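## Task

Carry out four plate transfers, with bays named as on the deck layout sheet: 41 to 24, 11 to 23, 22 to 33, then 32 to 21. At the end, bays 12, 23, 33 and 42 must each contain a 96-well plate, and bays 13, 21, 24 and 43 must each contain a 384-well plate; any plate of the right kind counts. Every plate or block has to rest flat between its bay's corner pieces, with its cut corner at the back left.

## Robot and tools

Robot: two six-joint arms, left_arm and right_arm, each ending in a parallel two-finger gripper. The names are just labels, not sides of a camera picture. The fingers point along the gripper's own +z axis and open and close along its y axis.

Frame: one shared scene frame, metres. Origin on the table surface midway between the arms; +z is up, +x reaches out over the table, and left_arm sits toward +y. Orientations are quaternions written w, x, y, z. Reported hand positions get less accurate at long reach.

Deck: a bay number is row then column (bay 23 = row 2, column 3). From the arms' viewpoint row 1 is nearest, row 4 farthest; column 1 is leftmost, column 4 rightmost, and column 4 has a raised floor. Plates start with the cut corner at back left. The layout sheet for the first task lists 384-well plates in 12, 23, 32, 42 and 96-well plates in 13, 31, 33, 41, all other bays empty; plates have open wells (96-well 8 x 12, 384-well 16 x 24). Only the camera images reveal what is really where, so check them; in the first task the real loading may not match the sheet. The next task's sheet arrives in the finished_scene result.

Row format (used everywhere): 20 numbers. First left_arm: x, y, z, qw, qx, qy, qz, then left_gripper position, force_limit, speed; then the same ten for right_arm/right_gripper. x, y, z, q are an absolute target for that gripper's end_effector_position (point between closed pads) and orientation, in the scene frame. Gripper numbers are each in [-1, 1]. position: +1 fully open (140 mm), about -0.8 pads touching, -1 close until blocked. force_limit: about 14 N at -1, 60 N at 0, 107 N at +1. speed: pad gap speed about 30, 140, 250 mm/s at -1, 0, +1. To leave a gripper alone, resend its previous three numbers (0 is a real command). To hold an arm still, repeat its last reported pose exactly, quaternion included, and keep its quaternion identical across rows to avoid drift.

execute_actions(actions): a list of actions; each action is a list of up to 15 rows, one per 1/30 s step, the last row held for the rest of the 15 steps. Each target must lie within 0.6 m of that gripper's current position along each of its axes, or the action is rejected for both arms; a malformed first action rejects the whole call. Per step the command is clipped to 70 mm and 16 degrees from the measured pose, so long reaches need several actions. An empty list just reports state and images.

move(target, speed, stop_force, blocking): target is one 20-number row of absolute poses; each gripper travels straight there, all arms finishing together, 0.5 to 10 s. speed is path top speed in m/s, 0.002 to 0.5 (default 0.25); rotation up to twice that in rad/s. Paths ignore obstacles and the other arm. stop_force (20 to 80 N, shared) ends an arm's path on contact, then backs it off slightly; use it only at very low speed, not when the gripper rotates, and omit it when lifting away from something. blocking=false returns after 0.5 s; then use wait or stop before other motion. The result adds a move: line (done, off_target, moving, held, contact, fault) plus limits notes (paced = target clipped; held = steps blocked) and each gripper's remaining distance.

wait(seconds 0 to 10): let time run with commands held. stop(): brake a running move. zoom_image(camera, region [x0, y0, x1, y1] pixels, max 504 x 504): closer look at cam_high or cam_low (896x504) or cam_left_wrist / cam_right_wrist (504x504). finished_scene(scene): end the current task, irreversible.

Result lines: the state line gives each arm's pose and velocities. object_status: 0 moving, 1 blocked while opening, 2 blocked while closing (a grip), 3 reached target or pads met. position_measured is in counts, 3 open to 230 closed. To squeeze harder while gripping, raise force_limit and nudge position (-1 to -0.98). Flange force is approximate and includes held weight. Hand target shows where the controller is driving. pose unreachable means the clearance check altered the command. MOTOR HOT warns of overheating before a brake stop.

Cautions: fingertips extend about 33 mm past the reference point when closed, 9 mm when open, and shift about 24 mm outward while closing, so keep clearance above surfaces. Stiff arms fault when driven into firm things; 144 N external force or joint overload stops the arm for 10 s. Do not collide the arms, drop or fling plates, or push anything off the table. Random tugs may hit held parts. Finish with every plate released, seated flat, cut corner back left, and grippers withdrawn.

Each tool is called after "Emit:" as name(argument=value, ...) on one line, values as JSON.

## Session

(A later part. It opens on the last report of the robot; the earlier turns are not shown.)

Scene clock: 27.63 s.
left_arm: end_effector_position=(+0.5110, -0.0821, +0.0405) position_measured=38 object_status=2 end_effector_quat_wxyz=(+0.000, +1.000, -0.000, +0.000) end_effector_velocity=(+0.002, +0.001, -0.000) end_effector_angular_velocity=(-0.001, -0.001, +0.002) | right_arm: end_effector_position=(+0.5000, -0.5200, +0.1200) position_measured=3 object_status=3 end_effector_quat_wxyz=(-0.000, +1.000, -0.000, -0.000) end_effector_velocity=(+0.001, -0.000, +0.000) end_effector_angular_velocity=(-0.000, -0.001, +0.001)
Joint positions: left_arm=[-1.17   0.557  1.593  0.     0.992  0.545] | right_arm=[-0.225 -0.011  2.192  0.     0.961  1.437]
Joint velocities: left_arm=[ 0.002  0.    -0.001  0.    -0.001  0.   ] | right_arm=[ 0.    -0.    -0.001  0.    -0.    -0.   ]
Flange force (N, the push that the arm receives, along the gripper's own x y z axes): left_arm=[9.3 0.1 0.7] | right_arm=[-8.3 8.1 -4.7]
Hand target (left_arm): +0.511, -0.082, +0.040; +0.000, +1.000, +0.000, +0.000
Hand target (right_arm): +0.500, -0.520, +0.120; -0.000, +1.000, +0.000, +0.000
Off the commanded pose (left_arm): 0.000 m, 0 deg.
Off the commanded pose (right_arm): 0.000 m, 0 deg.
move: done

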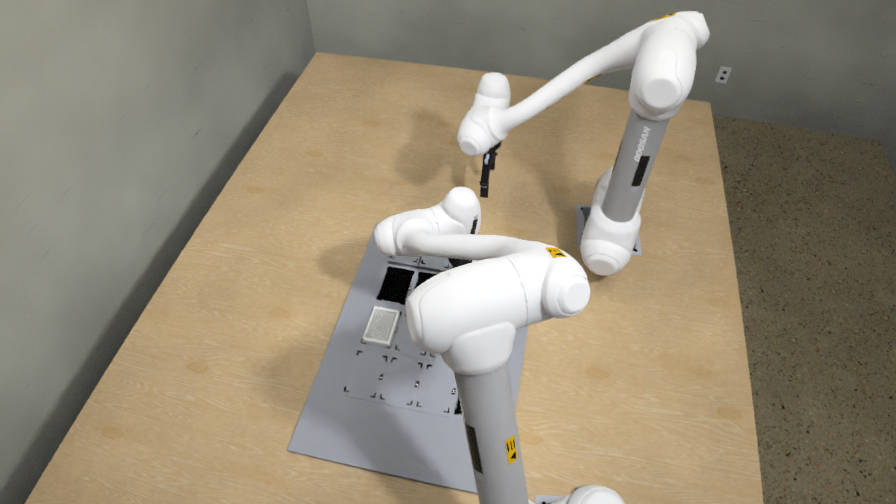

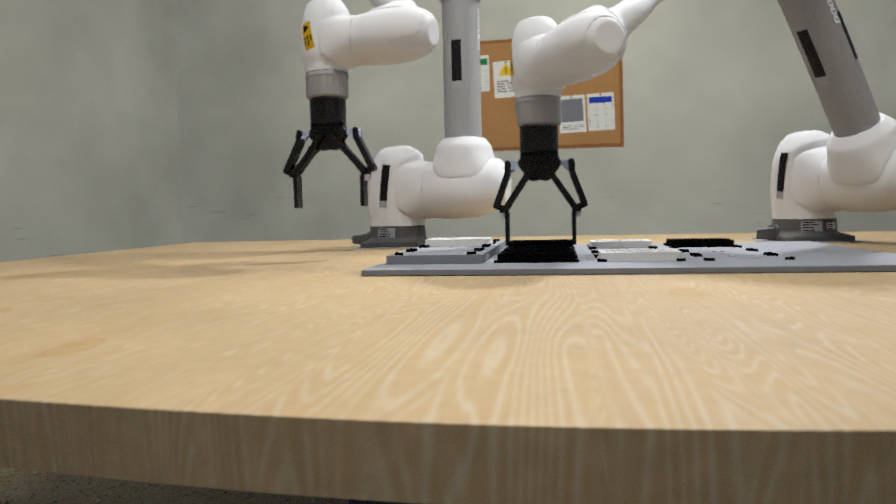

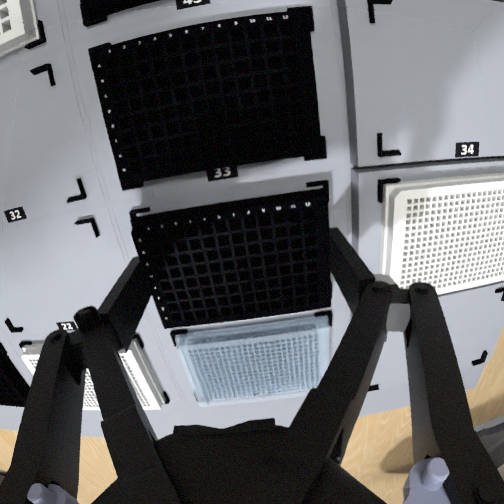

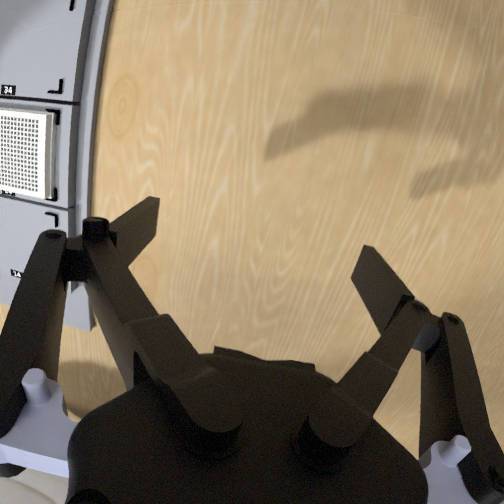

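Near-identical; use y −0.0817.

Emit:
move(target=[0.511,-0.0817,0.030,0,1,0,0,-1,-0.3,-0.2,0.50,-0.52,0.12,0,1,0,0,1,0,0.5], speed=0.015, stop_force=25)

Emit:
zoom_image(camera="cam_left_wrist", region=[90,130,390,370])

Scene clock: 28.67 s.
left_arm: end_effector_position=(+0.5110, -0.0818, +0.0326) position_measured=38 object_status=2 end_effector_quat_wxyz=(+0.000, +1.000, -0.000, +0.000) end_effector_velocity=(-0.001, -0.000, +0.001) end_effector_angular_velocity=(+0.002, +0.000, -0.000) | right_arm: end_effector_position=(+0.5000, -0.5200, +0.1200) position_measured=3 object_status=3 end_effector_quat_wxyz=(-0.000, +1.000, -0.000, -0.000) end_effector_velocity=(-0.000, -0.001, -0.000) end_effector_angular_velocity=(-0.000, +0.001, -0.001)
Joint positions: left_arm=[-1.17   0.563  1.599  0.     0.979  0.545] | right_arm=[-0.225 -0.011  2.192  0.     0.961  1.437]
Joint velocities: left_arm=[-0.001  0.    -0.002  0.001  0.003 -0.001] | right_arm=[-0.001  0.001  0.    -0.001 -0.     0.001]
Flange force (N, the push that the arm receives, along the gripper's own x y z axes): left_arm=[-3.0 -0.7 -28.3] | right_arm=[-7.3 8.6 -2.5]
Hand target (left_arm): +0.511, -0.082, +0.033; +0.000, +1.000, -0.000, +0.000
Hand target (right_arm): +0.500, -0.520, +0.120; -0.000, +1.000, +0.000, +0.000
Off the commanded pose (left_arm): 0.003 m, 0 deg.
Off the commanded pose (right_arm): 0.000 m, 0 deg.
move: contact (left_arm)

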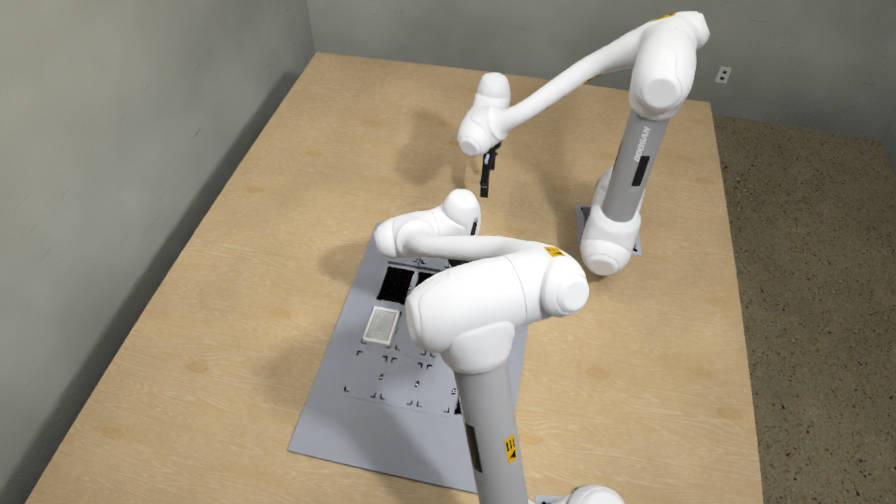

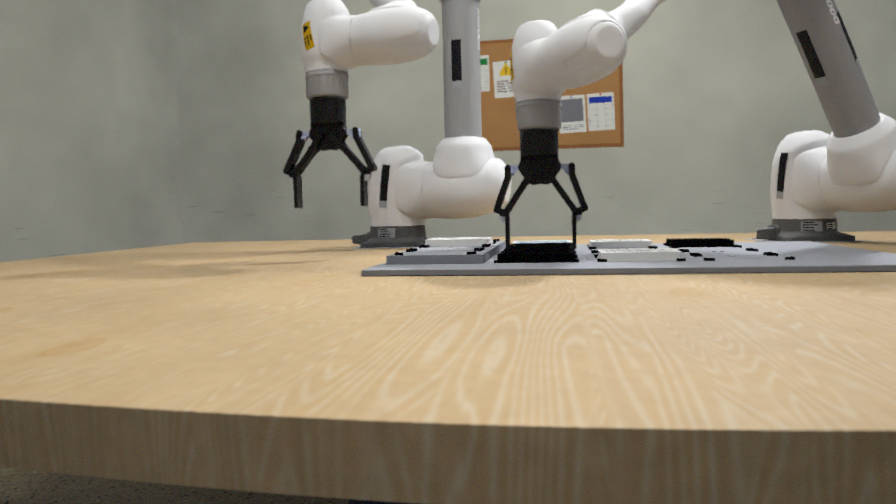

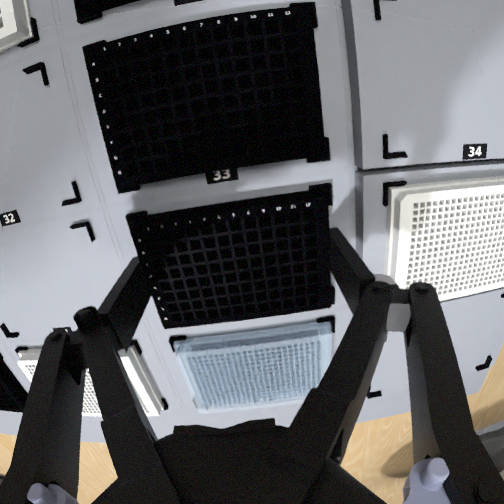

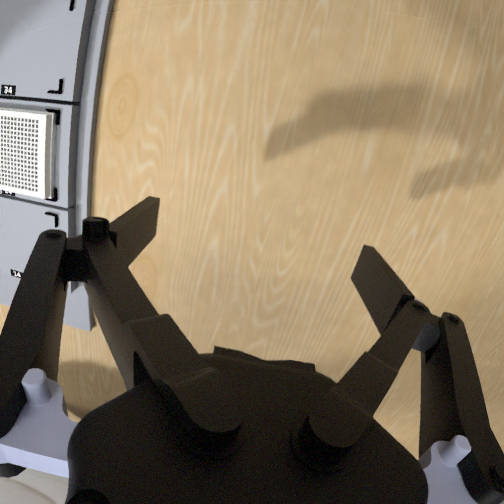

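Region (90, 130, 390, 370) of cam_left_wrist's 504x504 image, scaled by 1.680, with more detail than that image has; it fills the top 403 rows of this view, and the rest is white.

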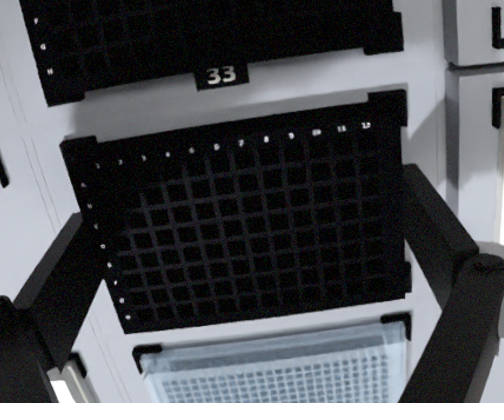

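Seated. Now 12.

Emit:
move(target=[0.511,-0.0817,0.0328,0,1,0,0,1,0,0.5,0.50,-0.52,0.12,0,1,0,0,1,0,0.5])

Emit:
move(target=[0.511,-0.0817,0.044,0,1,0,0,1,0,0.5,0.50,-0.52,0.12,0,1,0,0,1,0,0.5])

Emit:
move(target=[0.404,0.0822,0.043,0,1,0,0,1,0,0.5,0.50,-0.52,0.12,0,1,0,0,1,0,0.5], speed=0.35)

Emit:
move(target=[0.404,0.0822,0.0325,0,1,0,0,1,0,0.5,0.50,-0.52,0.12,0,1,0,0,1,0,0.5], speed=0.05)

Emit:
zoom_image(camera="cam_left_wrist", region=[90,130,390,370])

Scene clock: 29.73 s.
left_arm: end_effector_position=(+0.5110, -0.0817, +0.0328) position_measured=3 object_status=3 end_effector_quat_wxyz=(-0.000, +1.000, -0.000, +0.000) end_effector_velocity=(+0.001, +0.001, +0.000) end_effector_angular_velocity=(+0.001, +0.000, +0.001) | right_arm: end_effector_position=(+0.5000, -0.5200, +0.1200) position_measured=3 object_status=3 end_effector_quat_wxyz=(-0.000, +1.000, -0.000, -0.000) end_effector_velocity=(-0.000, +0.000, -0.001) end_effector_angular_velocity=(+0.001, +0.002, -0.001)
Joint positions: left_arm=[-1.17   0.563  1.599  0.     0.98   0.545] | right_arm=[-0.225 -0.011  2.192  0.     0.961  1.437]
Joint velocities: left_arm=[ 0.001 -0.001  0.     0.001  0.002 -0.   ] | right_arm=[-0.     0.001  0.     0.001  0.    -0.   ]
Flange force (N, the push that the arm receives, along the gripper's own x y z axes): left_arm=[6.8 5.1 -0.3] | right_arm=[-10.3 10.9 -3.0]
Hand target (left_arm): +0.511, -0.082, +0.033; -0.000, +1.000, +0.000, +0.000
Hand target (right_arm): +0.500, -0.520, +0.120; -0.000, +1.000, +0.000, +0.000
Off the commanded pose (left_arm): 0.000 m, 0 deg.
Off the commanded pose (right_arm): 0.000 m, 0 deg.
move: done

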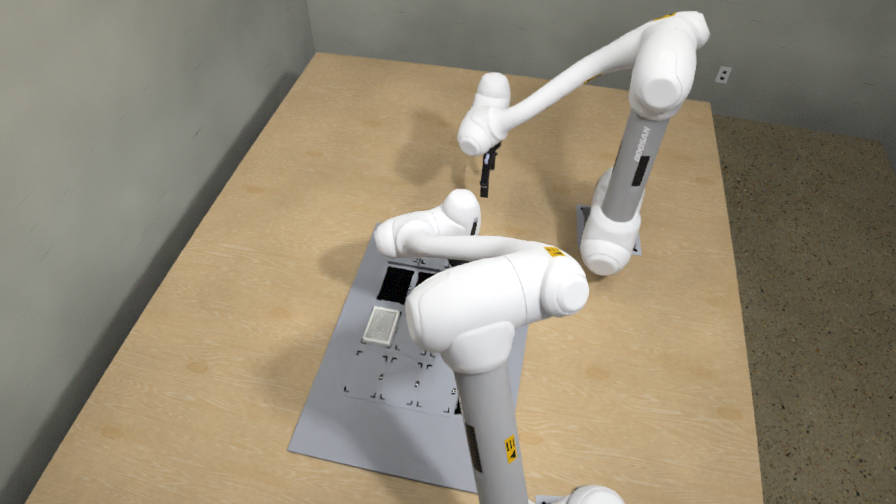

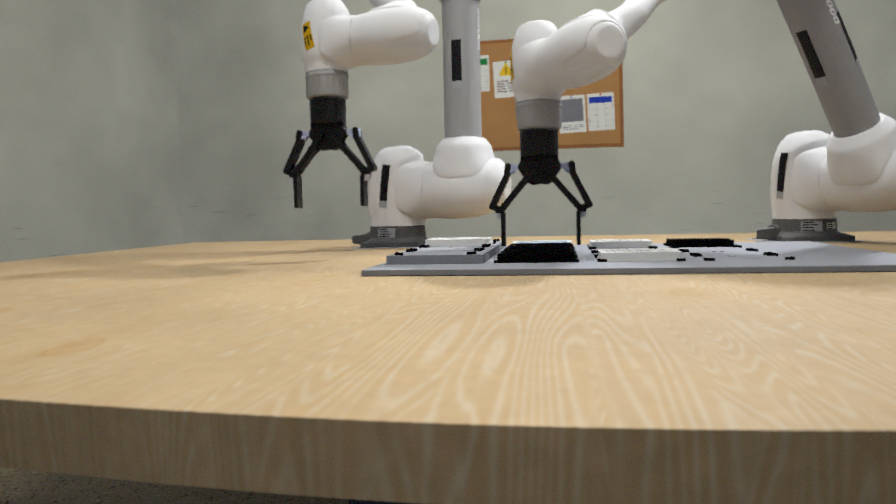

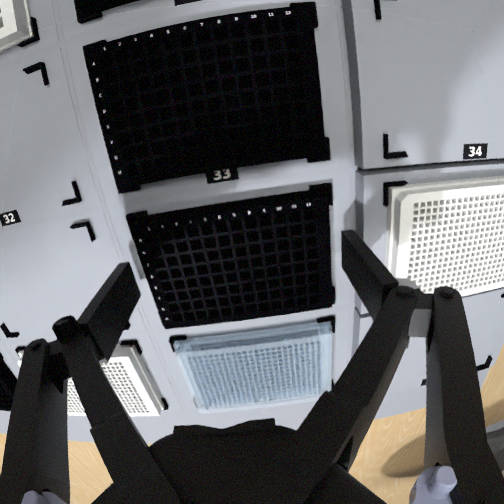

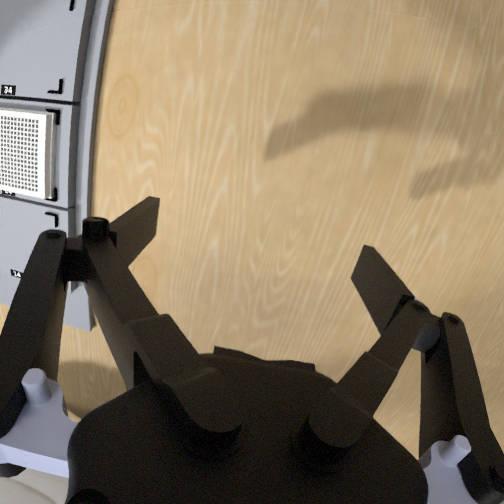

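Scene clock: 30.43 s.
left_arm: end_effector_position=(+0.5110, -0.0817, +0.0440) position_measured=3 object_status=3 end_effector_quat_wxyz=(-0.000, +1.000, -0.000, +0.000) end_effector_velocity=(+0.000, -0.000, +0.000) end_effector_angular_velocity=(-0.001, -0.000, +0.001) | right_arm: end_effector_position=(+0.5000, -0.5200, +0.1200) position_measured=3 object_status=3 end_effector_quat_wxyz=(-0.000, +1.000, -0.000, -0.000) end_effector_velocity=(+0.001, -0.000, -0.000) end_effector_angular_velocity=(+0.001, +0.001, -0.000)
Joint positions: left_arm=[-1.17   0.553  1.592  0.     0.997  0.545] | right_arm=[-0.225 -0.011  2.192  0.     0.961  1.437]
Joint velocities: left_arm=[ 0. -0. -0.  0. -0. -0.] | right_arm=[-0.001  0.002 -0.001  0.001 -0.    -0.001]
Flange force (N, the push that the arm receives, along the gripper's own x y z axes): left_arm=[3.9 5.0 -0.1] | right_arm=[-10.4 5.9 -4.7]
Hand target (left_arm): +0.511, -0.082, +0.044; -0.000, +1.000, +0.000, +0.000
Hand target (right_arm): +0.500, -0.520, +0.120; -0.000, +1.000, +0.000, +0.000
Off the commanded pose (left_arm): 0.000 m, 0 deg.
Off the commanded pose (right_arm): 0.000 m, 0 deg.
move: done

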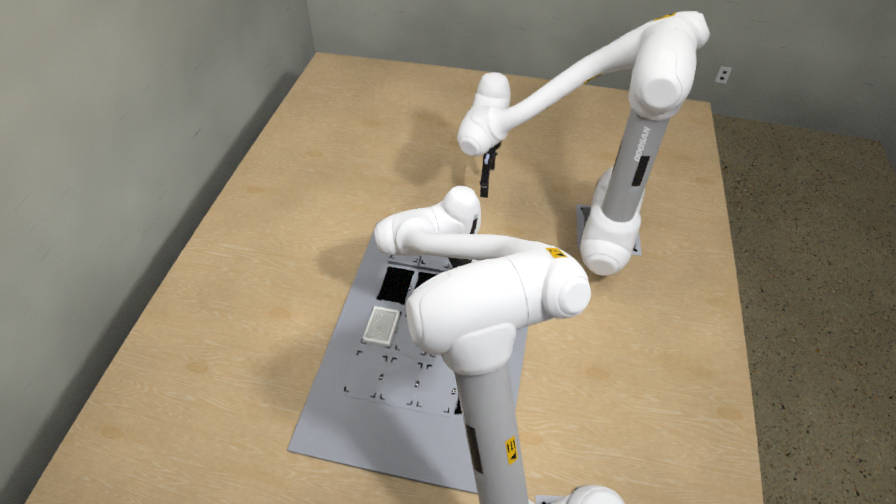

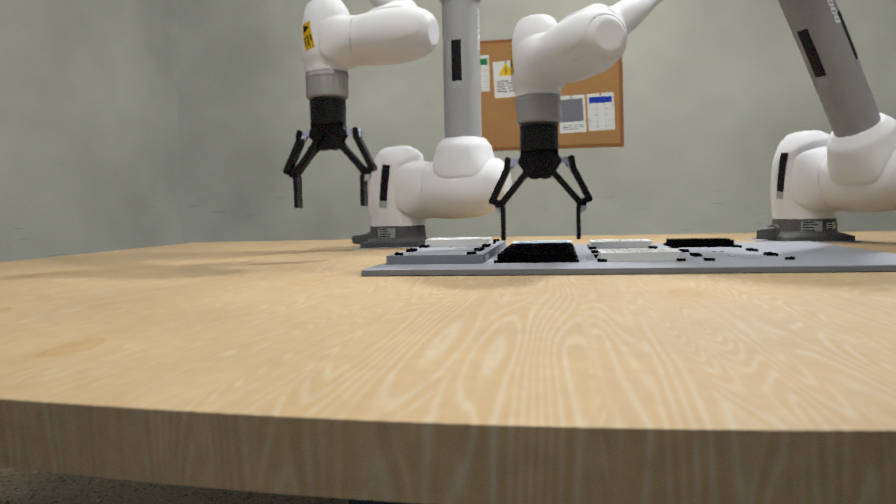

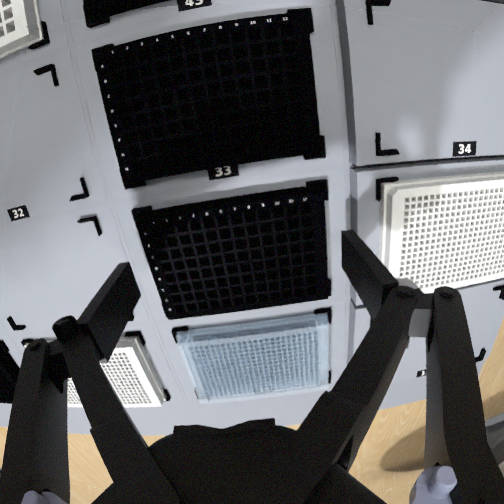

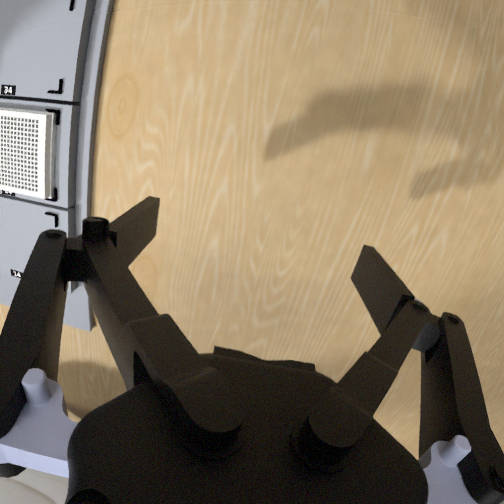

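Scene clock: 31.40 s.
left_arm: end_effector_position=(+0.4039, +0.0821, +0.0430) position_measured=3 object_status=3 end_effector_quat_wxyz=(+0.000, +1.000, -0.000, -0.000) end_effector_velocity=(-0.000, +0.001, +0.000) end_effector_angular_velocity=(+0.001, +0.000, +0.001) | right_arm: end_effector_position=(+0.5000, -0.5200, +0.1200) position_measured=3 object_status=3 end_effector_quat_wxyz=(-0.000, +1.000, -0.000, -0.000) end_effector_velocity=(+0.000, -0.000, -0.000) end_effector_angular_velocity=(-0.000, -0.000, -0.001)
Joint positions: left_arm=[-1.18   0.295  1.999 -0.     0.847  0.534] | right_arm=[-0.225 -0.011  2.192  0.     0.961  1.437]
Joint velocities: left_arm=[ 0.    -0.001  0.001  0.001  0.001 -0.001] | right_arm=[-0.001  0.    -0.    -0.    -0.     0.   ]
Flange force (N, the push that the arm receives, along the gripper's own x y z axes): left_arm=[-0.1 -1.1 0.0] | right_arm=[-9.9 7.8 -4.7]
Hand target (left_arm): +0.404, +0.082, +0.043; +0.000, +1.000, -0.000, -0.000
Hand target (right_arm): +0.500, -0.520, +0.120; -0.000, +1.000, +0.000, +0.000
Off the commanded pose (left_arm): 0.000 m, 0 deg.
Off the commanded pose (right_arm): 0.000 m, 0 deg.
move: done

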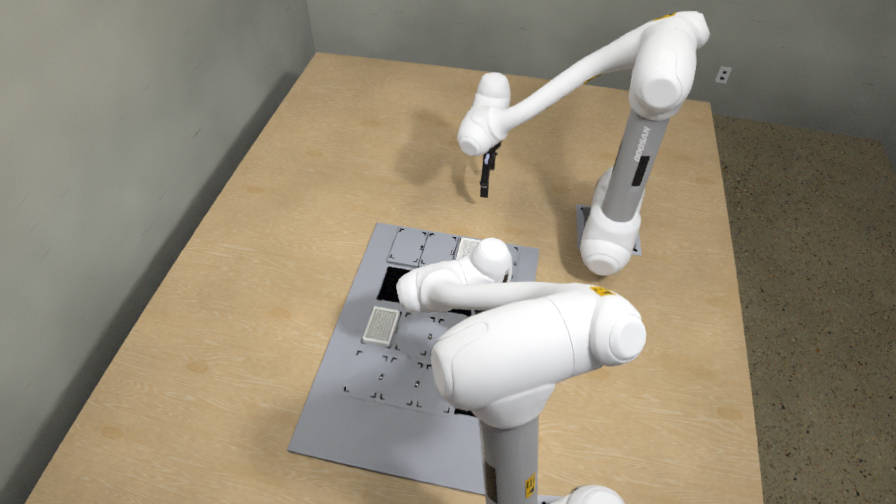

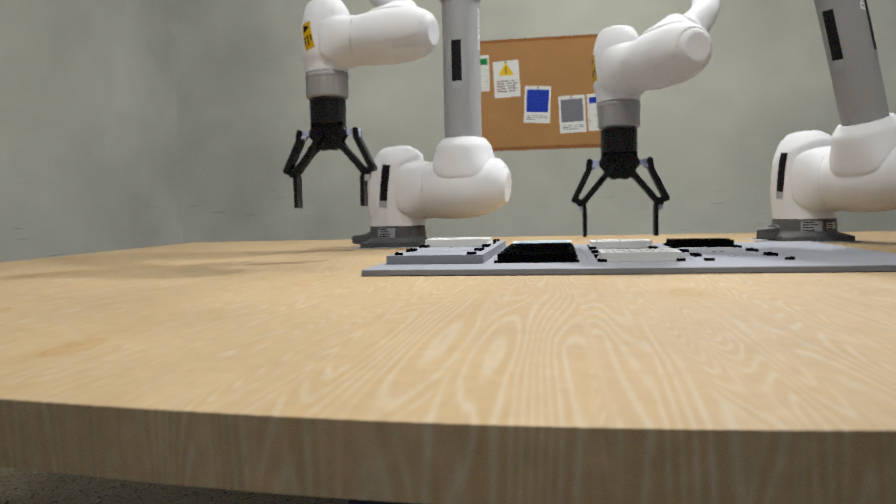

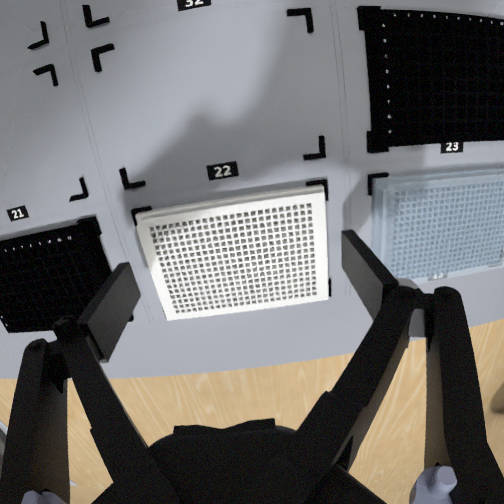

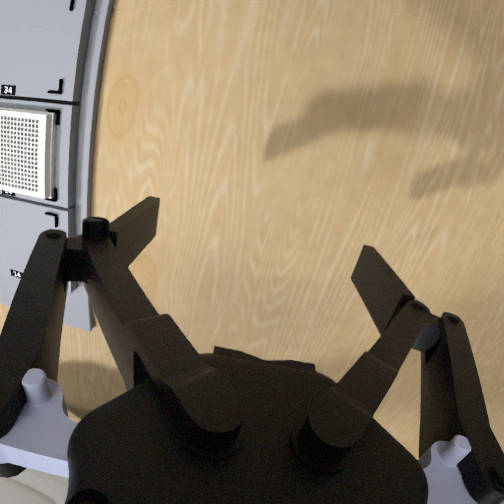

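Scene clock: 32.10 s.
left_arm: end_effector_position=(+0.4040, +0.0822, +0.0325) position_measured=3 object_status=3 end_effector_quat_wxyz=(+0.000, +1.000, -0.000, -0.000) end_effector_velocity=(+0.000, -0.000, +0.001) end_effector_angular_velocity=(-0.001, -0.001, +0.001) | right_arm: end_effector_position=(+0.5000, -0.5200, +0.1200) position_measured=3 object_status=3 end_effector_quat_wxyz=(-0.000, +1.000, -0.000, -0.000) end_effector_velocity=(+0.000, +0.001, -0.000) end_effector_angular_velocity=(+0.001, +0.001, -0.000)
Joint positions: left_arm=[-1.18   0.308  2.007 -0.     0.827  0.534] | right_arm=[-0.225 -0.011  2.192 -0.     0.961  1.437]
Joint velocities: left_arm=[ 0.    -0.001 -0.     0.    -0.    -0.   ] | right_arm=[ 0.001  0.001 -0.     0.001 -0.     0.   ]
Flange force (N, the push that the arm receives, along the gripper's own x y z axes): left_arm=[-2.3 2.0 -1.6] | right_arm=[-9.8 5.0 -5.7]
Hand target (left_arm): +0.404, +0.082, +0.033; +0.000, +1.000, -0.000, -0.000
Hand target (right_arm): +0.500, -0.520, +0.120; -0.000, +1.000, +0.000, +0.000
Off the commanded pose (left_arm): 0.000 m, 0 deg.
Off the commanded pose (right_arm): 0.000 m, 0 deg.
move: done

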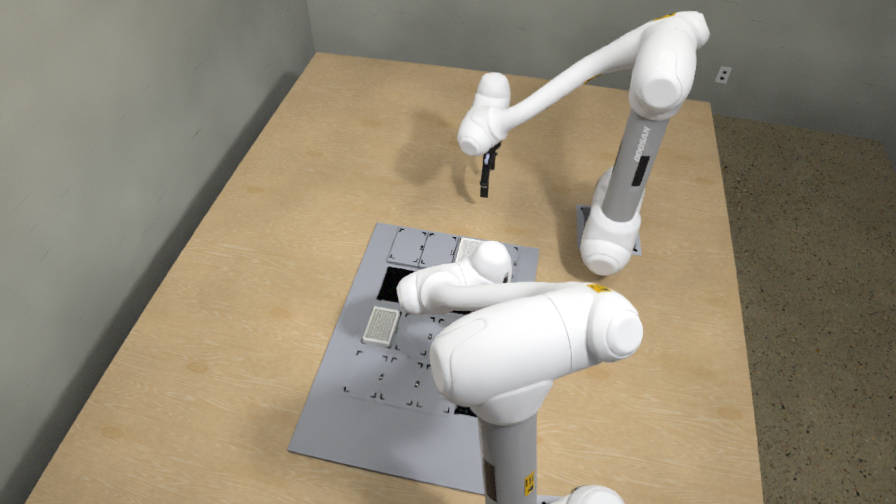

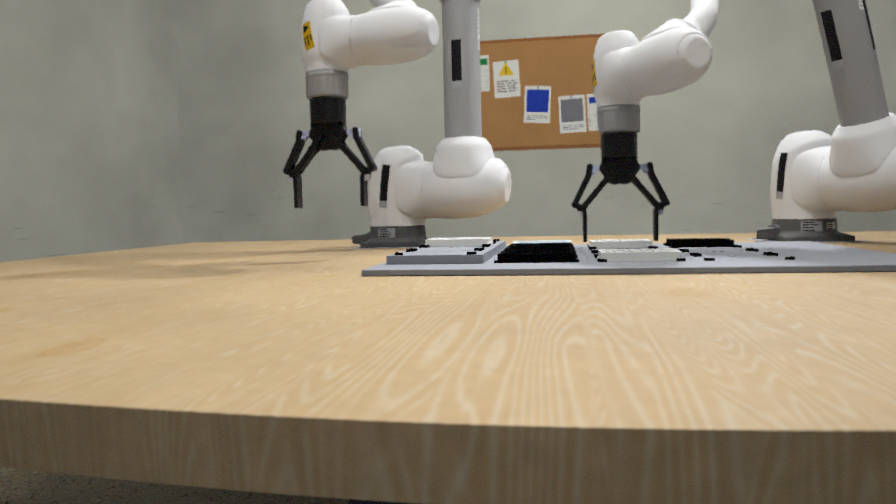

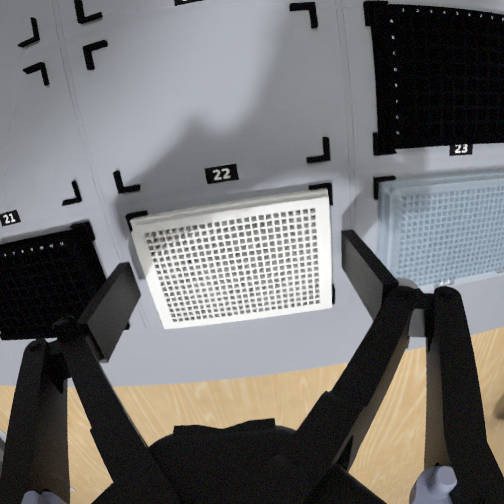

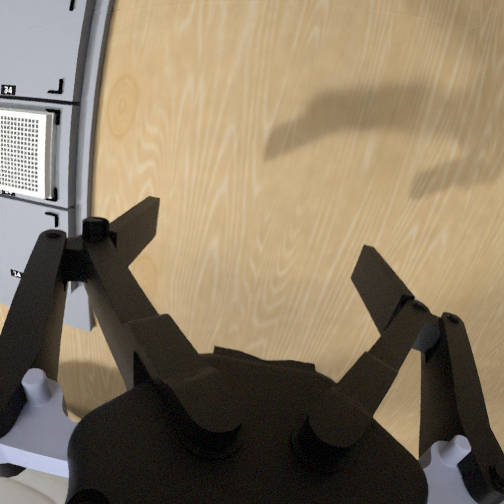

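Region (90, 130, 390, 370) of cam_left_wrist's 504x504 image, scaled by 1.680, with more detail than that image has; it fills the top 403 rows of this view, and the rest is white.

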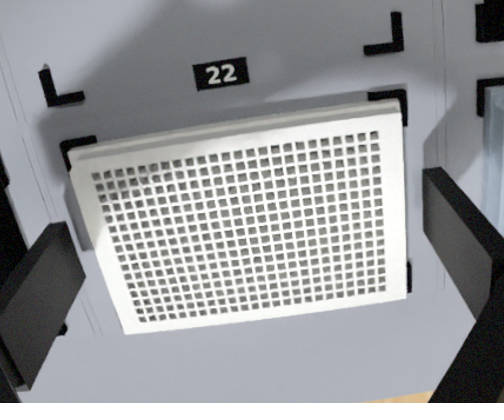

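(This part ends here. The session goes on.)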